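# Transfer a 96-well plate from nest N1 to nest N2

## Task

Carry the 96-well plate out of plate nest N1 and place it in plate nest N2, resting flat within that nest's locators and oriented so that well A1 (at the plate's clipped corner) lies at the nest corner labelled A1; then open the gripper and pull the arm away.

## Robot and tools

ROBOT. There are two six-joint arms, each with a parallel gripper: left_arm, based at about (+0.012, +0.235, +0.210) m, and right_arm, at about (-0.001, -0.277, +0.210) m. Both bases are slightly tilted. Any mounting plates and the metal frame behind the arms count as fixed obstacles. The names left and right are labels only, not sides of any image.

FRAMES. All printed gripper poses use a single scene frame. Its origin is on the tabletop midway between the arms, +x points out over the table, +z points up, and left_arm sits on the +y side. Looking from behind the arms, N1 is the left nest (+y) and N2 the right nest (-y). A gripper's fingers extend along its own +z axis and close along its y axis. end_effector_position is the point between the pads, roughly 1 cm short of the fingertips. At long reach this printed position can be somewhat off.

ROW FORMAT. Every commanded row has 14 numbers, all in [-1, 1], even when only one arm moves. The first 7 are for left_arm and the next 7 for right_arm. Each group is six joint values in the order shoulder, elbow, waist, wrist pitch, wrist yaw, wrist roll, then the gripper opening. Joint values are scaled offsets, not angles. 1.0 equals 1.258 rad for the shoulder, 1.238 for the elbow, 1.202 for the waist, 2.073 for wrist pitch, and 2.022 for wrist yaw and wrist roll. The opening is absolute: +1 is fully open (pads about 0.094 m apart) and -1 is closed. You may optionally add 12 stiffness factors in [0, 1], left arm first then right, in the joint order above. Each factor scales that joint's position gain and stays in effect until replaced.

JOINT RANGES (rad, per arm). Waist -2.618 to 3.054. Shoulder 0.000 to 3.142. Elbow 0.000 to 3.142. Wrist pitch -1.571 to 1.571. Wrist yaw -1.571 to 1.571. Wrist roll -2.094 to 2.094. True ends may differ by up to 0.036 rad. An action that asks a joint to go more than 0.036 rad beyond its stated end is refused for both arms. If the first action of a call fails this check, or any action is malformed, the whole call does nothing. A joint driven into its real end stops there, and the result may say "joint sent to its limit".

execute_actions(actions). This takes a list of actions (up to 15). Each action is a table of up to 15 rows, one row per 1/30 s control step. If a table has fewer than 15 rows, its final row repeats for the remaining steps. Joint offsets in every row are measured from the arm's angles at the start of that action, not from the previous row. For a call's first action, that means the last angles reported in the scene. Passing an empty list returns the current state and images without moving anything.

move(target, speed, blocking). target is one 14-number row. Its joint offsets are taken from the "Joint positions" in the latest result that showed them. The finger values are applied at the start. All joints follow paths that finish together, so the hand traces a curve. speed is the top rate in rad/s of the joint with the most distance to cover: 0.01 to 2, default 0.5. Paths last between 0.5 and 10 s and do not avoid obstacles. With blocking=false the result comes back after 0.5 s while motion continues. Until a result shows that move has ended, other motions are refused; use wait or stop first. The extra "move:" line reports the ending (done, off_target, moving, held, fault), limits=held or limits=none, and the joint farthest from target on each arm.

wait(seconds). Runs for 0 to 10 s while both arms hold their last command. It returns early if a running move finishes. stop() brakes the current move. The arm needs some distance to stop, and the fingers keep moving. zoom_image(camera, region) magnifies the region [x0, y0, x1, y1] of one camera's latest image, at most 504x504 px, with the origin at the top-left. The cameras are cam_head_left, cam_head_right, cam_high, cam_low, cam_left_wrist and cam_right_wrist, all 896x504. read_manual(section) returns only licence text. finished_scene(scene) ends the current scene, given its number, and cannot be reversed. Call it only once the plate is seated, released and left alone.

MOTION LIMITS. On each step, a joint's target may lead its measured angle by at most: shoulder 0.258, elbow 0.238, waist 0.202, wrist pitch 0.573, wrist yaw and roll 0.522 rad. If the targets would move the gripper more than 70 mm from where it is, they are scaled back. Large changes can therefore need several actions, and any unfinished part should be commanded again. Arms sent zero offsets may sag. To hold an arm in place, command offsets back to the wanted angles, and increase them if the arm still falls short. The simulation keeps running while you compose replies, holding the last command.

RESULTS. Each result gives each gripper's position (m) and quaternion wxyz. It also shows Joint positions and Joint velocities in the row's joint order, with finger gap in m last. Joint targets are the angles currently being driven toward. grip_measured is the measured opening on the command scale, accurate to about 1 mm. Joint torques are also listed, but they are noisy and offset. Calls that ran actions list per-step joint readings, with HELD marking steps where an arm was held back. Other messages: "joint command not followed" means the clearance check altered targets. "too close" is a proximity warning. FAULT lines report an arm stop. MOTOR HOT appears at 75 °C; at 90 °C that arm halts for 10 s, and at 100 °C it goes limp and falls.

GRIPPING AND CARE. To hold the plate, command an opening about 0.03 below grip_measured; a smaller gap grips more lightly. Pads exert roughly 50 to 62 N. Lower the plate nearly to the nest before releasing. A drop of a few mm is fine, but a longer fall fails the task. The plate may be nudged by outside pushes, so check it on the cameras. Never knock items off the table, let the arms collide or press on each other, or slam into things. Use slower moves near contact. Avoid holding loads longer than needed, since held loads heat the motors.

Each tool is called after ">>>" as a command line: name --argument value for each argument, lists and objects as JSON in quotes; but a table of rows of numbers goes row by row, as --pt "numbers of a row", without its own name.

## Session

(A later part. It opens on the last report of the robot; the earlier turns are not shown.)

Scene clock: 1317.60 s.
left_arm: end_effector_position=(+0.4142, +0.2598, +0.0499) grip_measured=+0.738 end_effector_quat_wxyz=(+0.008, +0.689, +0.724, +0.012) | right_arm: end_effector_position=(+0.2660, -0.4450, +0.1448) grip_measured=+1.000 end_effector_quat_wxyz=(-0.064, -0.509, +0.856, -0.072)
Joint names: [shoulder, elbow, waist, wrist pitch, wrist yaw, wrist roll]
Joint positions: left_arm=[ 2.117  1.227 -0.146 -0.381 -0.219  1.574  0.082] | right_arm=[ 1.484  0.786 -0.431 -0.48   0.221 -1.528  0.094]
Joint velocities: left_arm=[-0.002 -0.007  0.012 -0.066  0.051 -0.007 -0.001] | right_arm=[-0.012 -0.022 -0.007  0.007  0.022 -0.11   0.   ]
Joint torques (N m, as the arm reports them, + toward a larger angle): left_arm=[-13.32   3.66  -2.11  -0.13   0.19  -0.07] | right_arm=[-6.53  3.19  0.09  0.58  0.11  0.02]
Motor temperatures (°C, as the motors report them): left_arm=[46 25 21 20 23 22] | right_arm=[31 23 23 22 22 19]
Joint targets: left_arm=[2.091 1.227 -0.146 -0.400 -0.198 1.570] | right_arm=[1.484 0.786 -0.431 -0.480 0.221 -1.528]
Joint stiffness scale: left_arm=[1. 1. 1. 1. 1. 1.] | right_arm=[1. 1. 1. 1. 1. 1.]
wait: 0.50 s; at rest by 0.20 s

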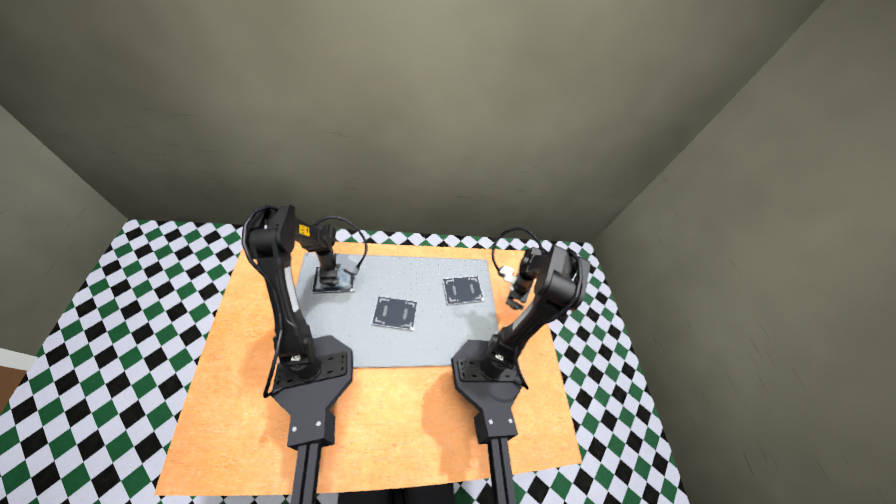

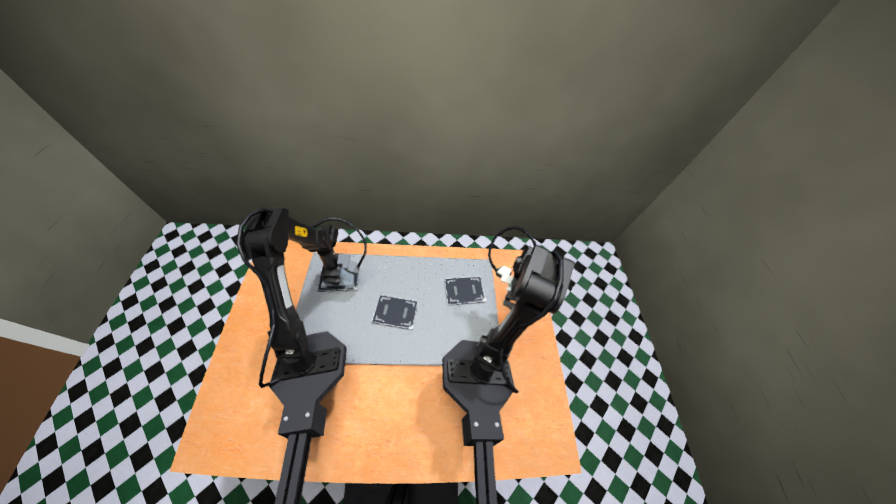

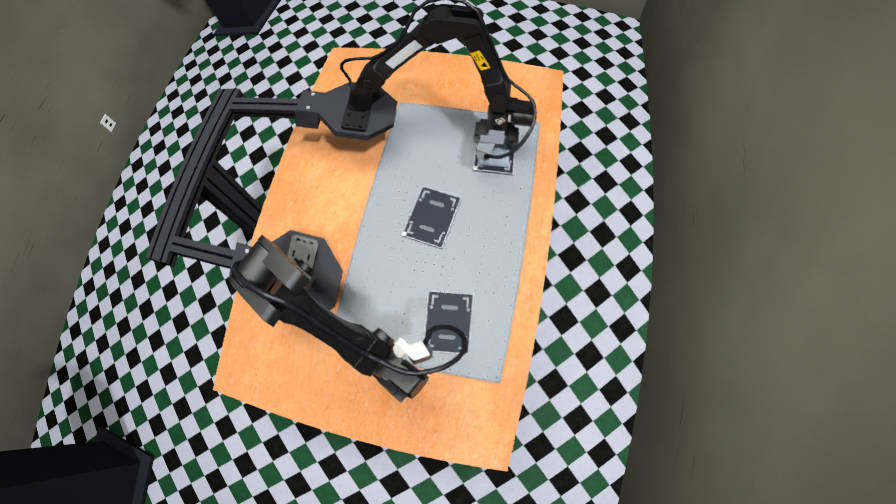

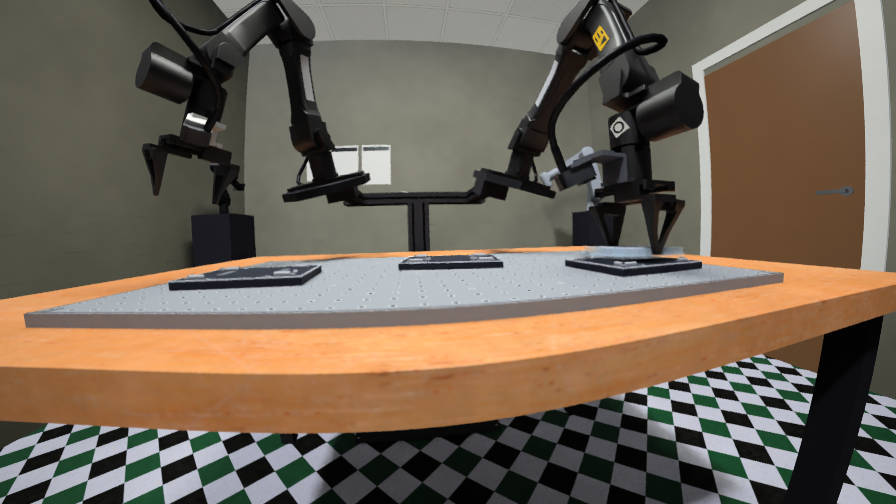

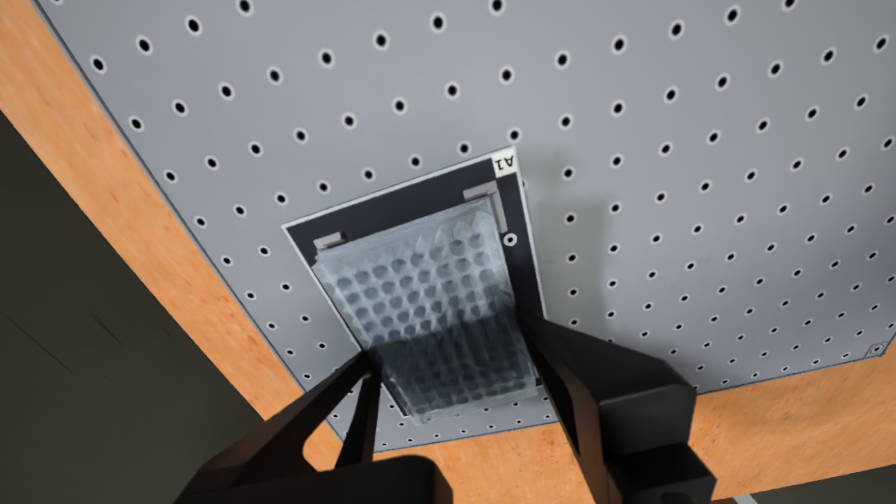

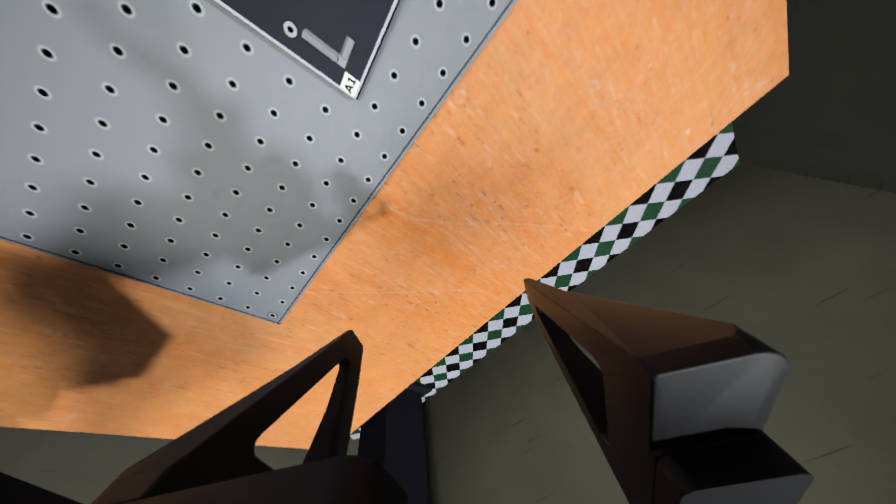

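>>> execute_actions --actions '[[[-0.012,0,0,-0.0068,0.0104,-0.002,0.705,0,0,0,0,0,0,1],[-0.006,0,0,-0.0068,0.0104,-0.002,0.705,0,0,0,0,0,0,1],[0.0,0,0,-0.0068,0.0104,-0.002,0.705,0,0,0,0,0,0,1],[0.004,0,0,-0.0068,0.0104,-0.002,0.705,0,0,0,0,0,0,1],[0.008,0,0,-0.0068,0.0104,-0.002,0.705,0,0,0,0,0,0,1],[0.011,0,0,-0.0068,0.0104,-0.002,0.705,0,0,0,0,0,0,1],[0.013,0,0,-0.0068,0.0104,-0.002,0.705,0,0,0,0,0,0,1],[0.015,0,0,-0.0068,0.0104,-0.002,0.705,0,0,0,0,0,0,1],[0.016,0,0,-0.0068,0.0104,-0.002,0.705,0,0,0,0,0,0,1]]]'

>>> wait --seconds 0.5

Scene clock: 1328.83 s.
left_arm: end_effector_position=(+0.4128, +0.2591, +0.0472) grip_measured=+0.738 end_effector_quat_wxyz=(+0.006, +0.690, +0.724, +0.011) | right_arm: end_effector_position=(+0.2660, -0.4450, +0.1448) grip_measured=+1.000 end_effector_quat_wxyz=(-0.064, -0.509, +0.856, -0.072)
Joint names: [shoulder, elbow, waist, wrist pitch, wrist yaw, wrist roll]
Joint positions: left_arm=[ 2.125  1.227 -0.146 -0.378 -0.219  1.574  0.082] | right_arm=[ 1.484  0.786 -0.431 -0.48   0.221 -1.528  0.094]
Joint velocities: left_arm=[-0.012 -0.007  0.002 -0.051 -0.081  0.081  0.001] | right_arm=[-0.027  0.002 -0.017 -0.081  0.007  0.037  0.   ]
Joint torques (N m, as the arm reports them, + toward a larger angle): left_arm=[-10.17   3.63  -2.11  -0.1    0.2   -0.09] | right_arm=[-6.45  3.19  0.08  0.59  0.1   0.02]
Motor temperatures (°C, as the motors report them): left_arm=[49 25 21 20 23 22] | right_arm=[31 23 23 22 22 19]
Joint targets: left_arm=[2.137 1.227 -0.146 -0.395 -0.198 1.570] | right_arm=[1.484 0.786 -0.431 -0.480 0.221 -1.528]
Joint stiffness scale: left_arm=[1. 1. 1. 1. 1. 1.] | right_arm=[1. 1. 1. 1. 1. 1.]
Step readings (joint positions):
0: left_arm=[2.117 1.227 -0.146 -0.381 -0.219 1.574] | right_arm=[1.484 0.786 -0.431 -0.480 0.221 -1.528]
1: left_arm=[2.117 1.227 -0.146 -0.381 -0.219 1.574] | right_arm=[1.484 0.786 -0.431 -0.480 0.221 -1.528]
2: left_arm=[2.117 1.227 -0.146 -0.381 -0.219 1.574] | right_arm=[1.484 0.786 -0.431 -0.480 0.221 -1.528]
4: left_arm=[2.117 1.227 -0.146 -0.381 -0.219 1.574] | right_arm=[1.484 0.786 -0.431 -0.480 0.221 -1.528]
8: left_arm=[2.118 1.227 -0.146 -0.381 -0.219 1.574] | right_arm=[1.484 0.786 -0.431 -0.480 0.221 -1.528]
15: Joint positions above

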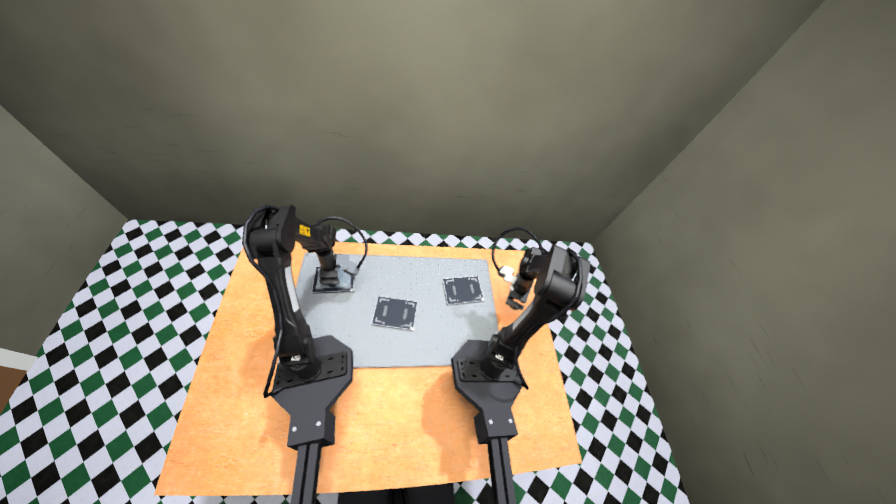

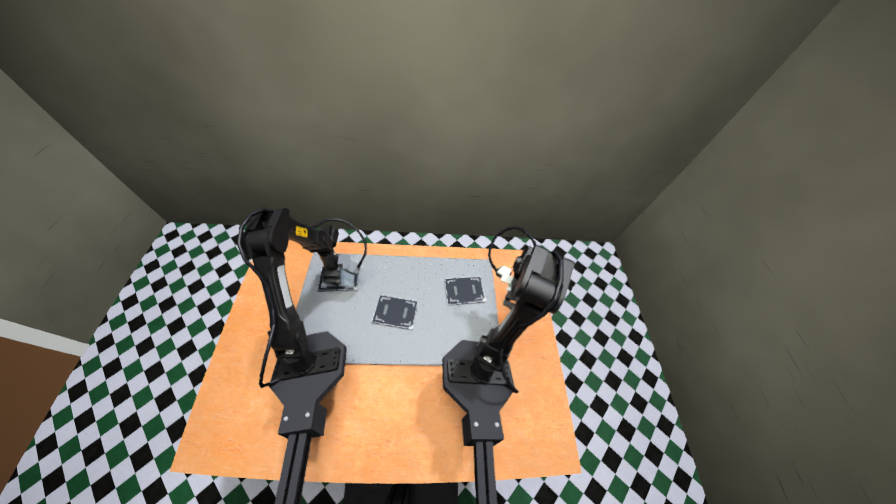

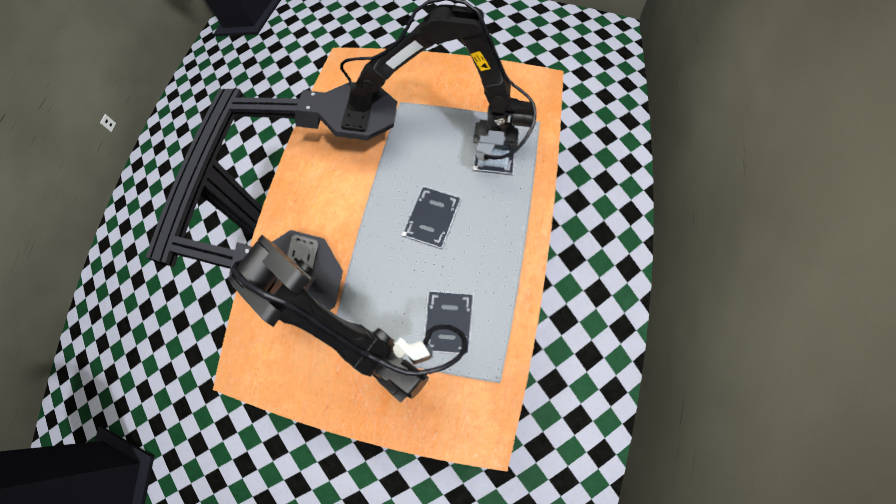

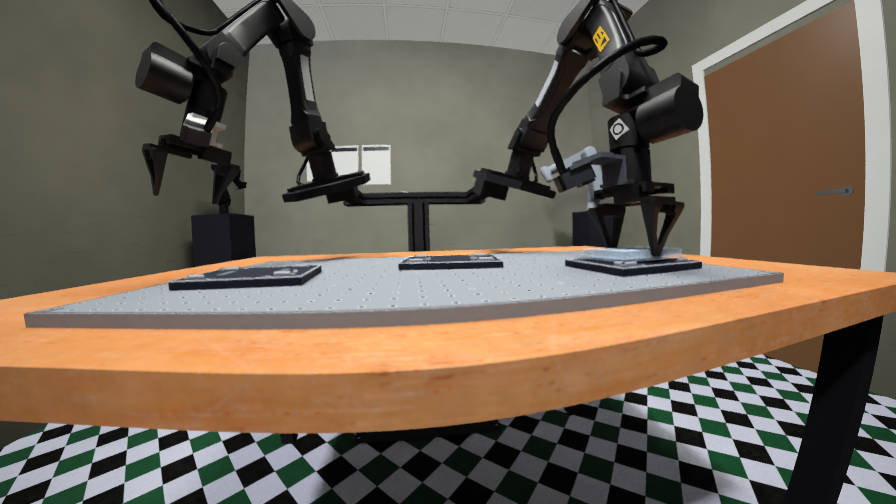

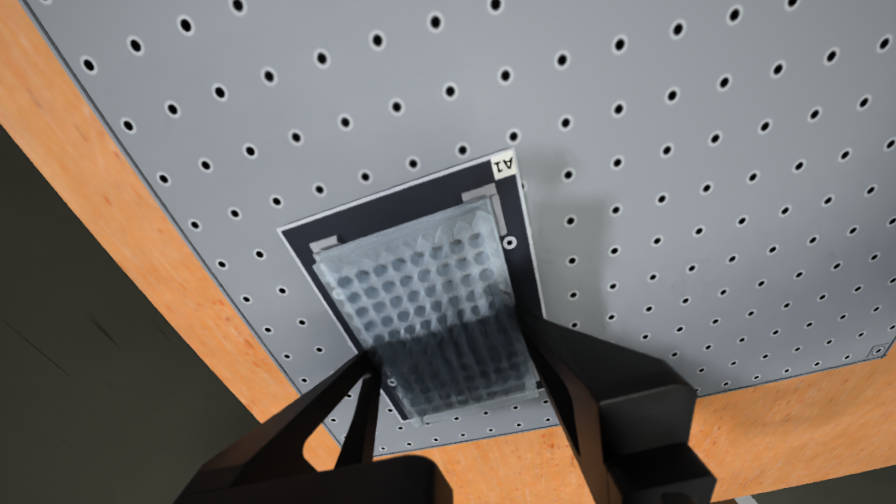

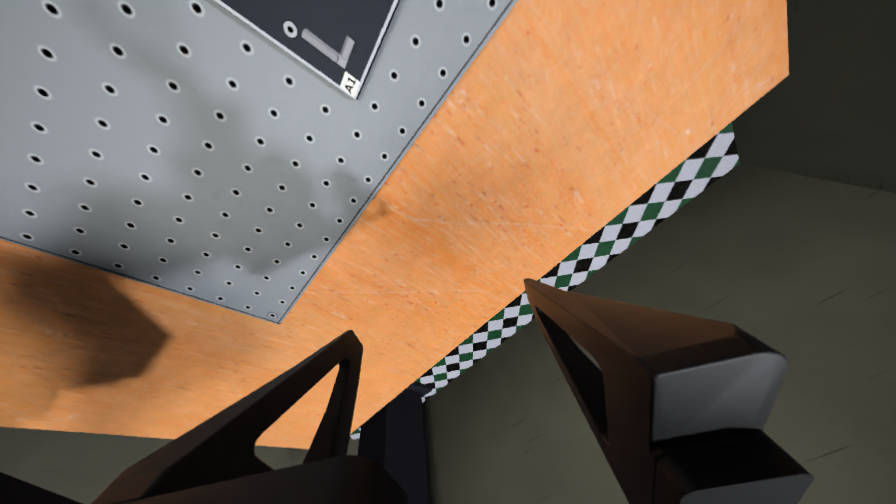

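Scene clock: 1329.33 s.
left_arm: end_effector_position=(+0.4128, +0.2591, +0.0472) grip_measured=+0.738 end_effector_quat_wxyz=(+0.006, +0.690, +0.724, +0.011) | right_arm: end_effector_position=(+0.2660, -0.4450, +0.1448) grip_measured=+1.000 end_effector_quat_wxyz=(-0.064, -0.509, +0.856, -0.072)
Joint names: [shoulder, elbow, waist, wrist pitch, wrist yaw, wrist roll]
Joint positions: left_arm=[ 2.125  1.227 -0.146 -0.378 -0.219  1.574  0.082] | right_arm=[ 1.484  0.786 -0.431 -0.48   0.221 -1.528  0.094]
Joint velocities: left_arm=[ 0.002  0.007  0.002  0.022  0.007  0.037 -0.001] | right_arm=[-0.007 -0.002  0.017  0.007 -0.095  0.037  0.   ]
Joint torques (N m, as the arm reports them, + toward a larger angle): left_arm=[-10.18   3.62  -2.12  -0.11   0.2   -0.08] | right_arm=[-6.49  3.19  0.11  0.58  0.11  0.04]
Motor temperatures (°C, as the motors report them): left_arm=[49 25 21 20 23 22] | right_arm=[31 23 23 22 22 19]
Joint targets: left_arm=[2.137 1.227 -0.146 -0.395 -0.198 1.570] | right_arm=[1.484 0.786 -0.431 -0.480 0.221 -1.528]
Joint stiffness scale: left_arm=[1. 1. 1. 1. 1. 1.] | right_arm=[1. 1. 1. 1. 1. 1.]
wait: 0.50 s; at rest by 0.17 s

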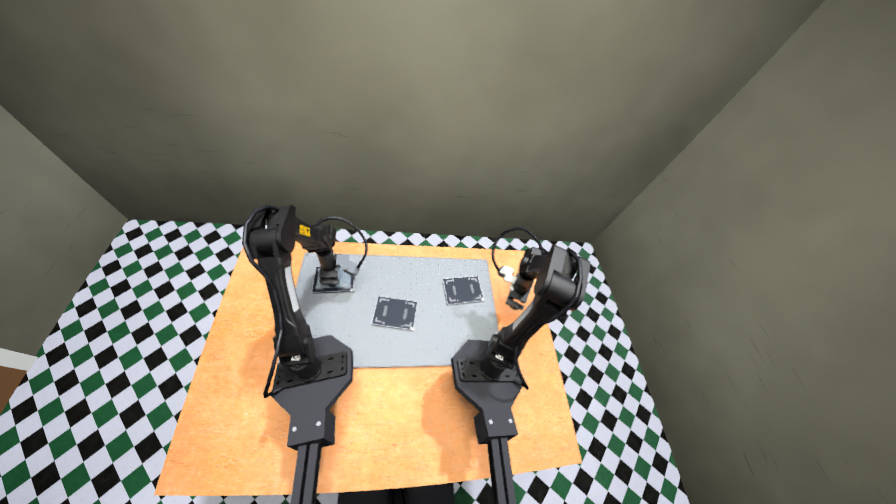

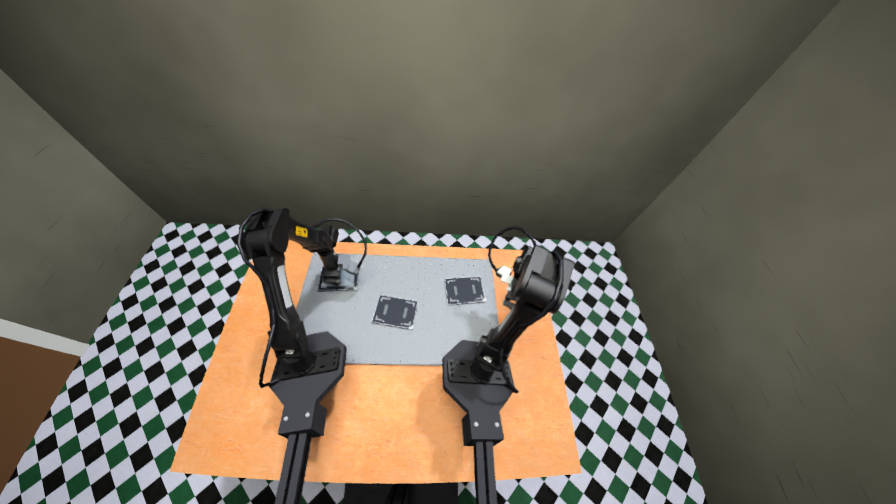

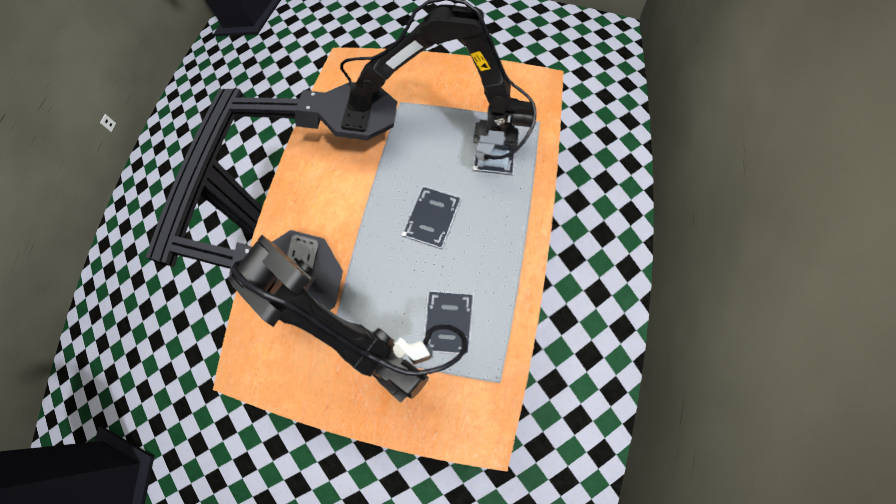

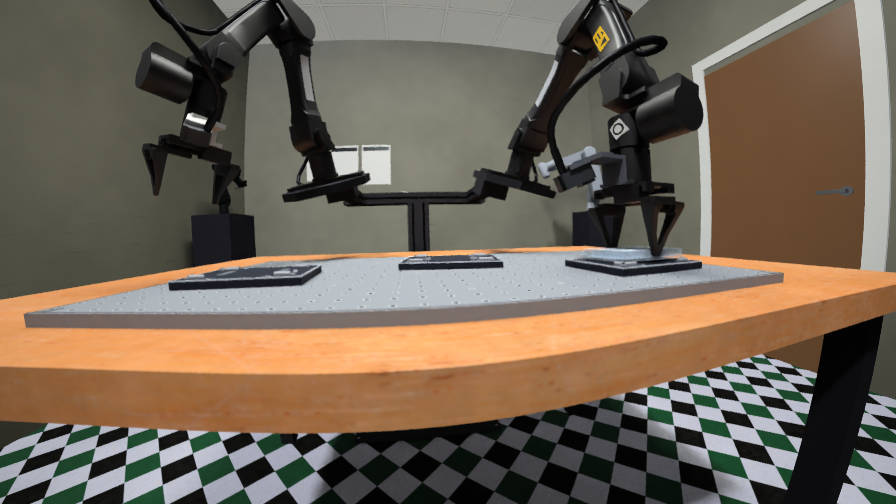

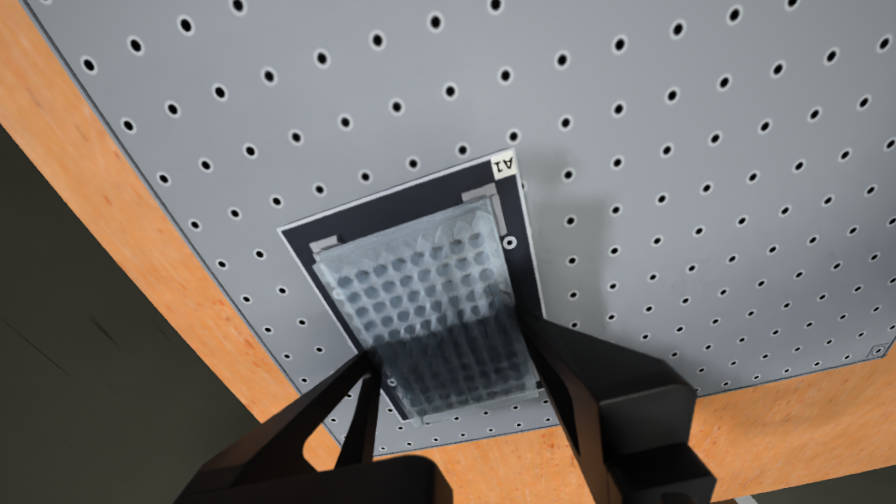

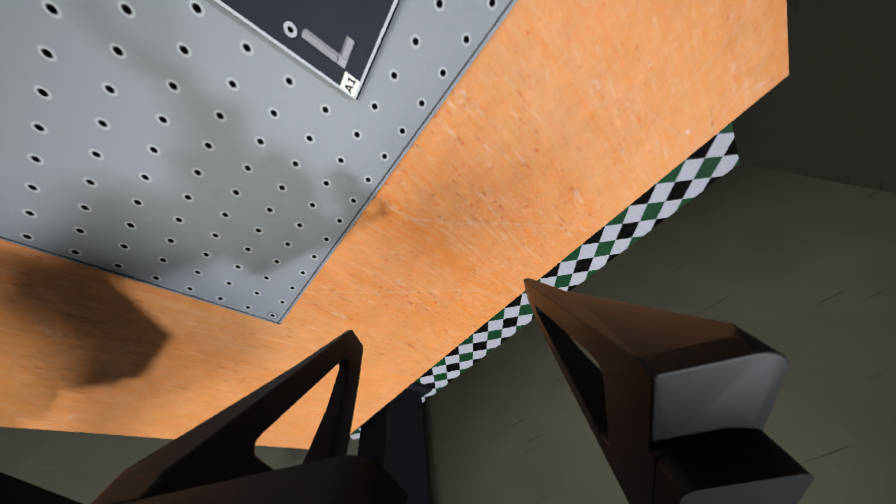

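>>> execute_actions --actions '[[[0.0095,0,0,-0.0078,0.0104,-0.002,0.705,0,0,0,0,0,0,1],[0.011,0,0,-0.0075,0.0104,-0.002,0.705,0,0,0,0,0,0,1],[0.0125,0,0,-0.0072,0.0104,-0.002,0.705,0,0,0,0,0,0,1],[0.014,0,0,-0.0072,0.0104,-0.002,0.705,0,0,0,0,0,0,1],[0.015,0,0,-0.0072,0.0104,-0.002,0.705,0,0,0,0,0,0,1],[0.016,0,0,-0.007,0.0104,-0.002,0.705,0,0,0,0,0,0,1],[0.0165,0,0,-0.0066,0.0104,-0.002,0.705,0,0,0,0,0,0,1],[0.017,0,0,-0.0062,0.0104,-0.002,0.705,0,0,0,0,0,0,1],[0.017,0,0,-0.0058,0.0104,-0.002,0.705,0,0,0,0,0,0,1],[0.017,0,0,-0.0054,0.0104,-0.002,0.705,0,0,0,0,0,0,1]]]'

>>> wait --seconds 0.4

Scene clock: 1345.10 s.
left_arm: end_effector_position=(+0.4128, +0.2591, +0.0472) grip_measured=+0.738 end_effector_quat_wxyz=(+0.006, +0.690, +0.724, +0.011) | right_arm: end_effector_position=(+0.2660, -0.4450, +0.1448) grip_measured=+1.000 end_effector_quat_wxyz=(-0.064, -0.509, +0.856, -0.072)
Joint names: [shoulder, elbow, waist, wrist pitch, wrist yaw, wrist roll]
Joint positions: left_arm=[ 2.125  1.227 -0.146 -0.378 -0.219  1.574  0.082] | right_arm=[ 1.484  0.786 -0.431 -0.48   0.221 -1.528  0.094]
Joint velocities: left_arm=[-0.002 -0.002 -0.017  0.066 -0.051 -0.051 -0.001] | right_arm=[-0.002  0.002 -0.022  0.007  0.007 -0.037  0.   ]
Joint torques (N m, as the arm reports them, + toward a larger angle): left_arm=[-9.42  3.61 -2.12 -0.06  0.2  -0.07] | right_arm=[-6.49  3.19  0.1   0.59  0.11  0.02]
Motor temperatures (°C, as the motors report them): left_arm=[48 25 21 20 23 22] | right_arm=[31 23 23 22 22 19]
Joint targets: left_arm=[2.146 1.227 -0.146 -0.389 -0.198 1.570] | right_arm=[1.484 0.786 -0.431 -0.480 0.221 -1.528]
Joint stiffness scale: left_arm=[1. 1. 1. 1. 1. 1.] | right_arm=[1. 1. 1. 1. 1. 1.]
Step readings (joint positions):
0: left_arm=[2.125 1.227 -0.146 -0.378 -0.219 1.574] | right_arm=[1.484 0.786 -0.431 -0.480 0.221 -1.528]
1: left_arm=[2.125 1.227 -0.146 -0.378 -0.219 1.574] | right_arm=[1.484 0.786 -0.431 -0.480 0.221 -1.528]
2: left_arm=[2.125 1.227 -0.146 -0.378 -0.219 1.574] | right_arm=[1.484 0.786 -0.431 -0.480 0.221 -1.528]
4: left_arm=[2.125 1.227 -0.146 -0.378 -0.219 1.574] | right_arm=[1.484 0.786 -0.431 -0.480 0.221 -1.528]
8: left_arm=[2.125 1.227 -0.146 -0.378 -0.219 1.574] | right_arm=[1.484 0.786 -0.431 -0.480 0.221 -1.528]
15: Joint positions above

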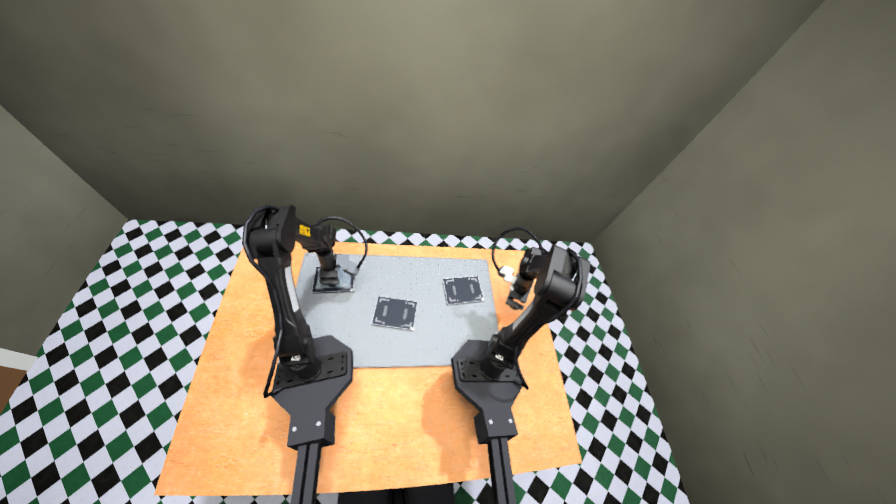

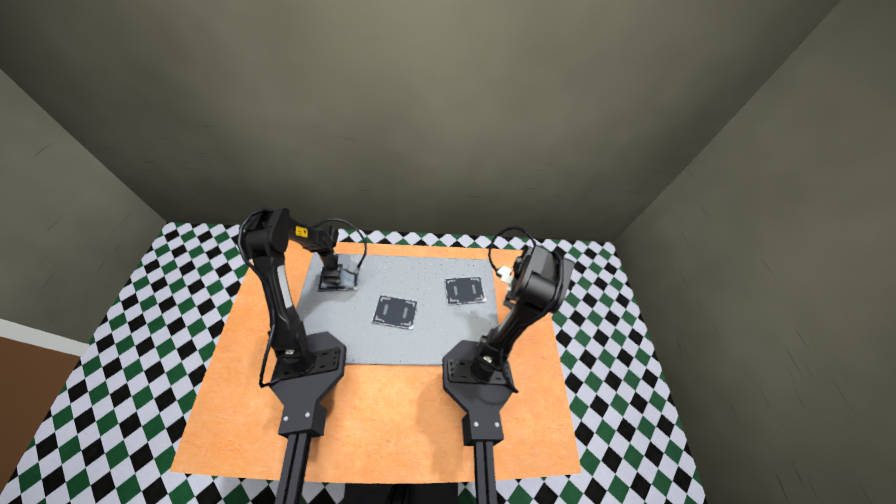

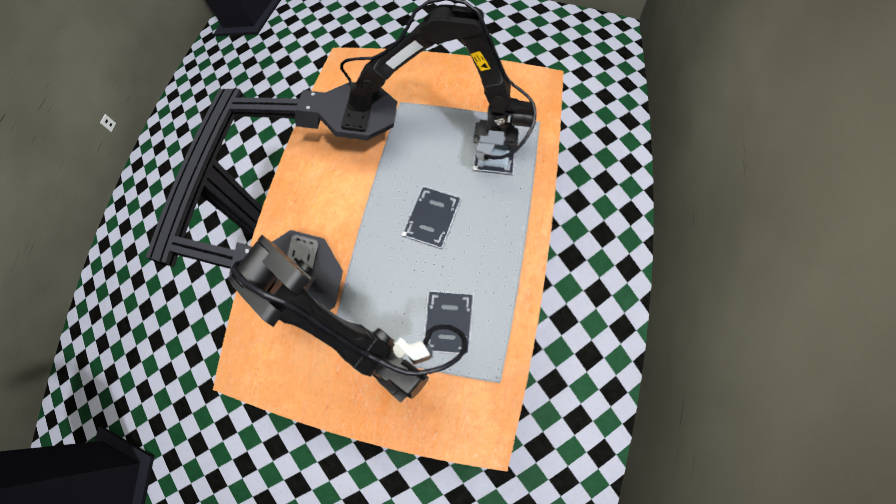

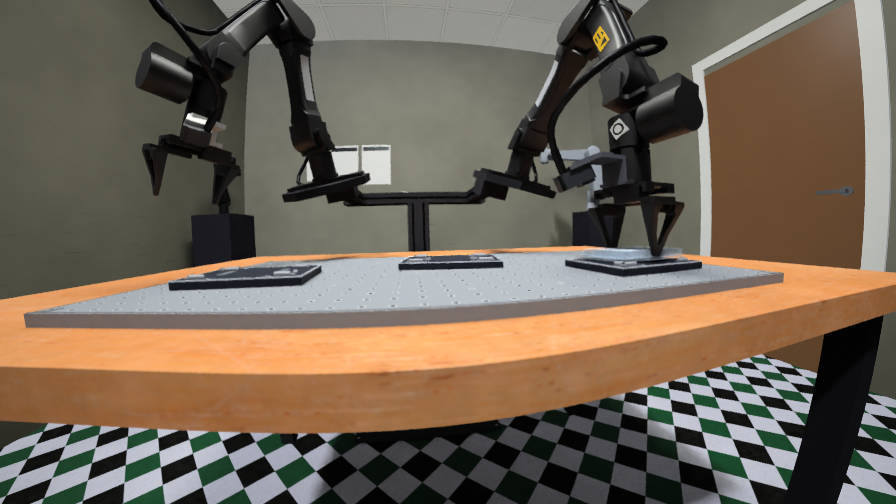

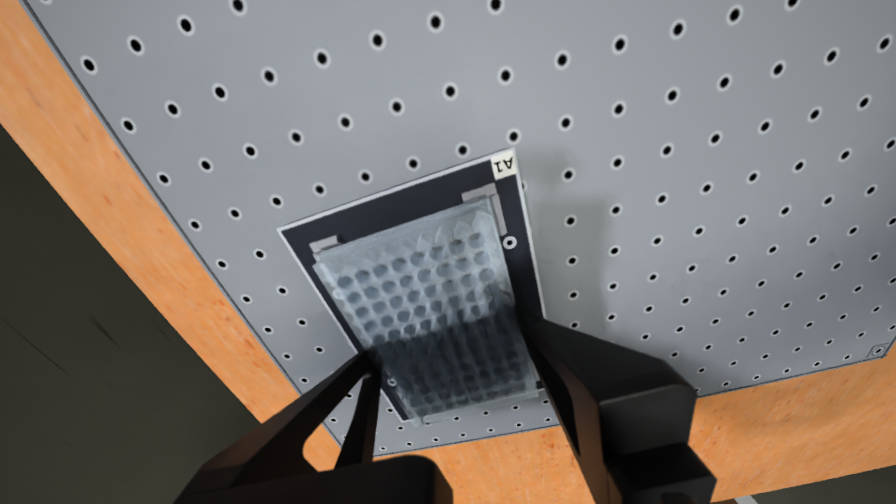

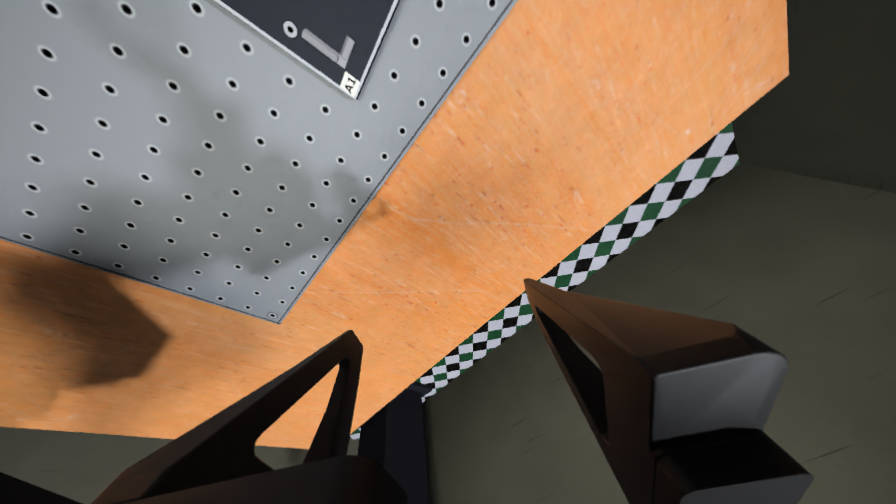

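Scene clock: 1345.50 s.
left_arm: end_effector_position=(+0.4128, +0.2591, +0.0472) grip_measured=+0.738 end_effector_quat_wxyz=(+0.006, +0.690, +0.724, +0.011) | right_arm: end_effector_position=(+0.2660, -0.4450, +0.1448) grip_measured=+1.000 end_effector_quat_wxyz=(-0.064, -0.509, +0.856, -0.072)
Joint names: [shoulder, elbow, waist, wrist pitch, wrist yaw, wrist roll]
Joint positions: left_arm=[ 2.125  1.227 -0.146 -0.378 -0.219  1.574  0.082] | right_arm=[ 1.484  0.786 -0.431 -0.48   0.221 -1.528  0.094]
Joint velocities: left_arm=[ 0.012  0.002 -0.007 -0.007 -0.007  0.051  0.001] | right_arm=[-0.037  0.012  0.002 -0.022 -0.125 -0.022  0.   ]
Joint torques (N m, as the arm reports them, + toward a larger angle): left_arm=[-9.42  3.62 -2.12 -0.05  0.2  -0.07] | right_arm=[-6.44  3.2   0.12  0.58  0.11  0.01]
Motor temperatures (°C, as the motors report them): left_arm=[47 25 21 20 23 22] | right_arm=[31 23 23 22 22 19]
Joint targets: left_arm=[2.146 1.227 -0.146 -0.389 -0.198 1.570] | right_arm=[1.484 0.786 -0.431 -0.480 0.221 -1.528]
Joint stiffness scale: left_arm=[1. 1. 1. 1. 1. 1.] | right_arm=[1. 1. 1. 1. 1. 1.]
wait: 0.40 s; at rest by 0.17 s

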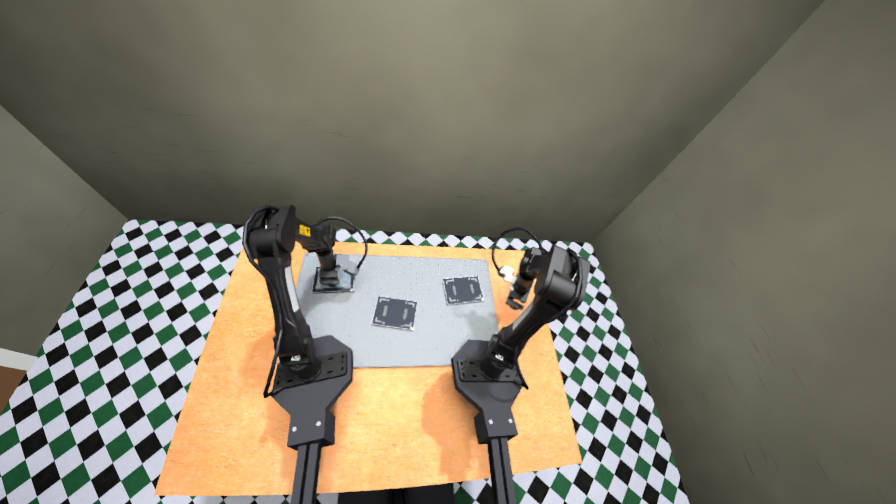

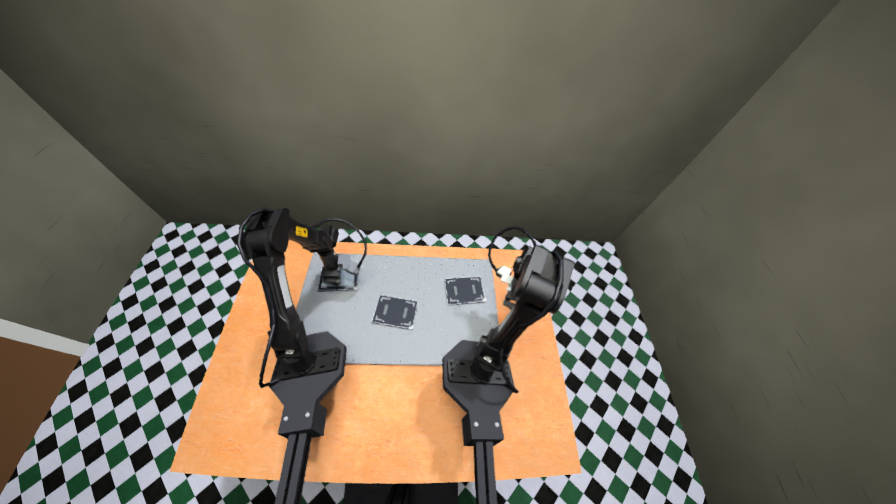

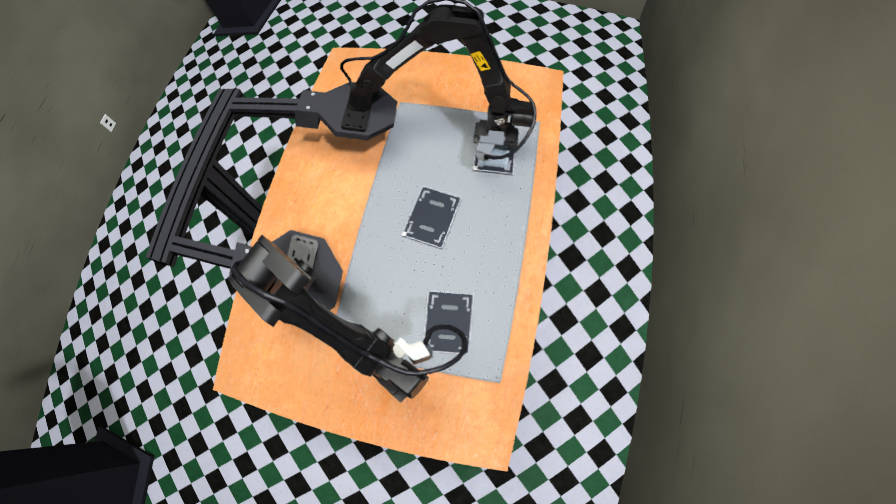

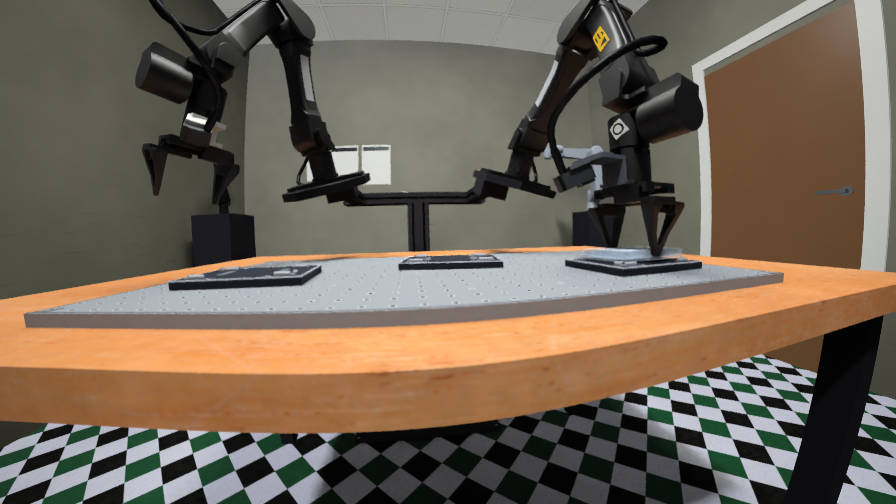

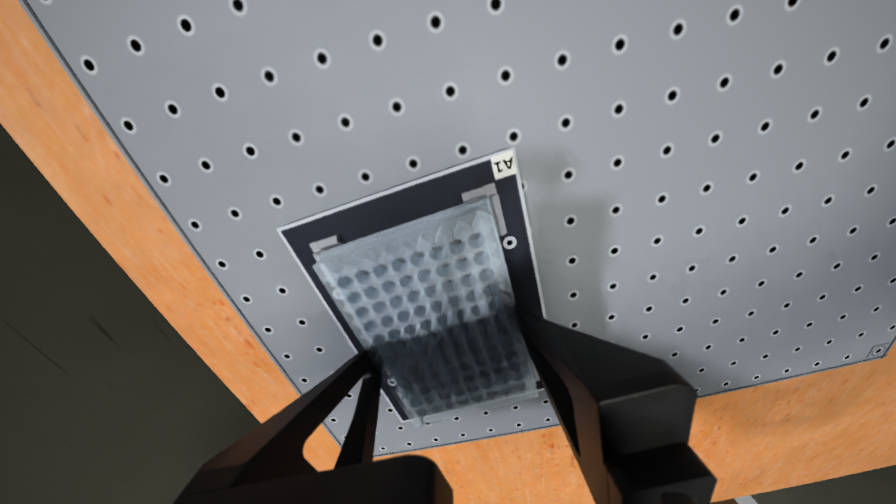

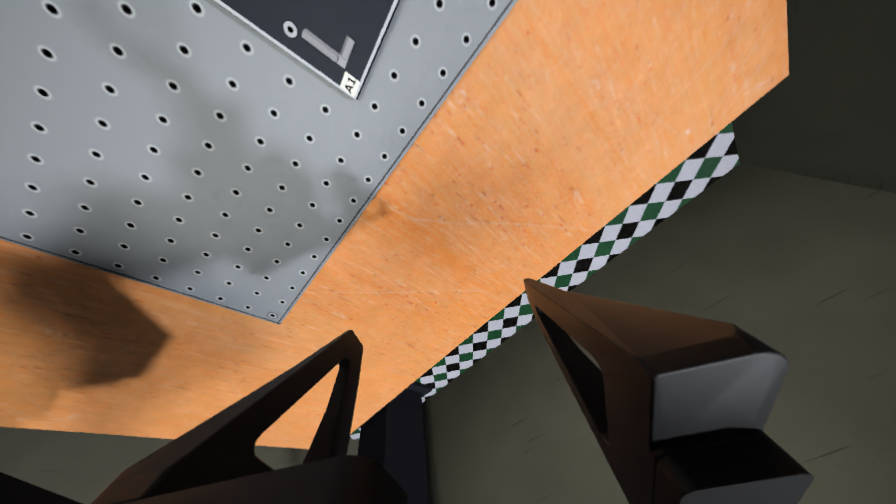

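>>> zoom_image --camera "cam_left_wrist" --region '[280,140,580,340]'

>>> zoom_image --camera "cam_low" --region '[555,235,715,285]'

Region (280, 140, 580, 340) of cam_left_wrist's 896x504 image, scaled by 1.680, with more detail than that image has.

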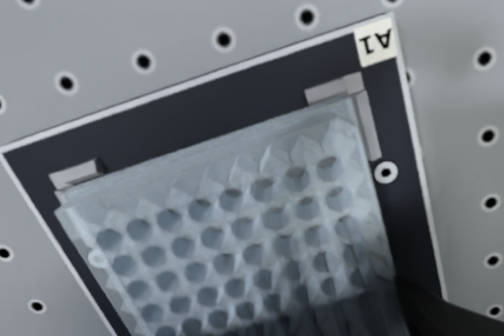

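Region (555, 235, 715, 285) of cam_low's 896x504 image, scaled by 3.150, with more detail than that image has; it fills the top 158 rows of this view, and the rest is white.

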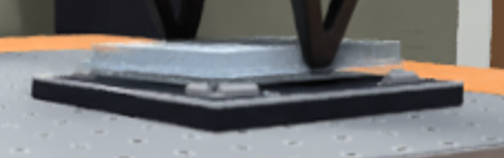

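>>> zoom_image --camera "cam_low" --region '[600,245,660,275]'

>>> zoom_image --camera "cam_low" --region '[655,240,715,270]'

>>> zoom_image --camera "cam_low" --region '[560,240,620,270]'

Region (600, 245, 660, 275) of cam_low's 896x504 image, scaled by 8.400, with more detail than that image has.

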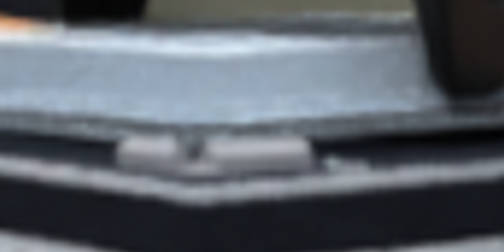

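Region (655, 240, 715, 270) of cam_low's 896x504 image, scaled by 8.400, with more detail than that image has.

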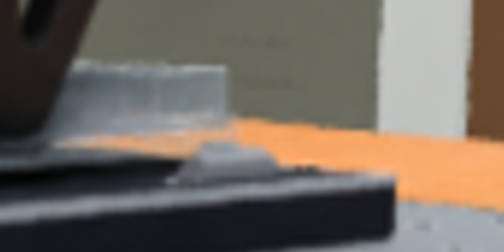

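Region (560, 240, 620, 270) of cam_low's 896x504 image, scaled by 8.400, with more detail than that image has.

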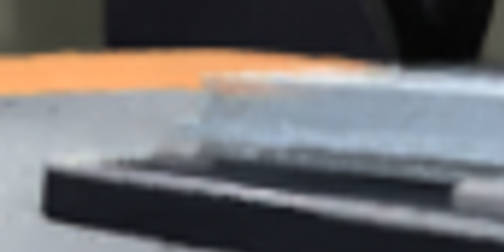

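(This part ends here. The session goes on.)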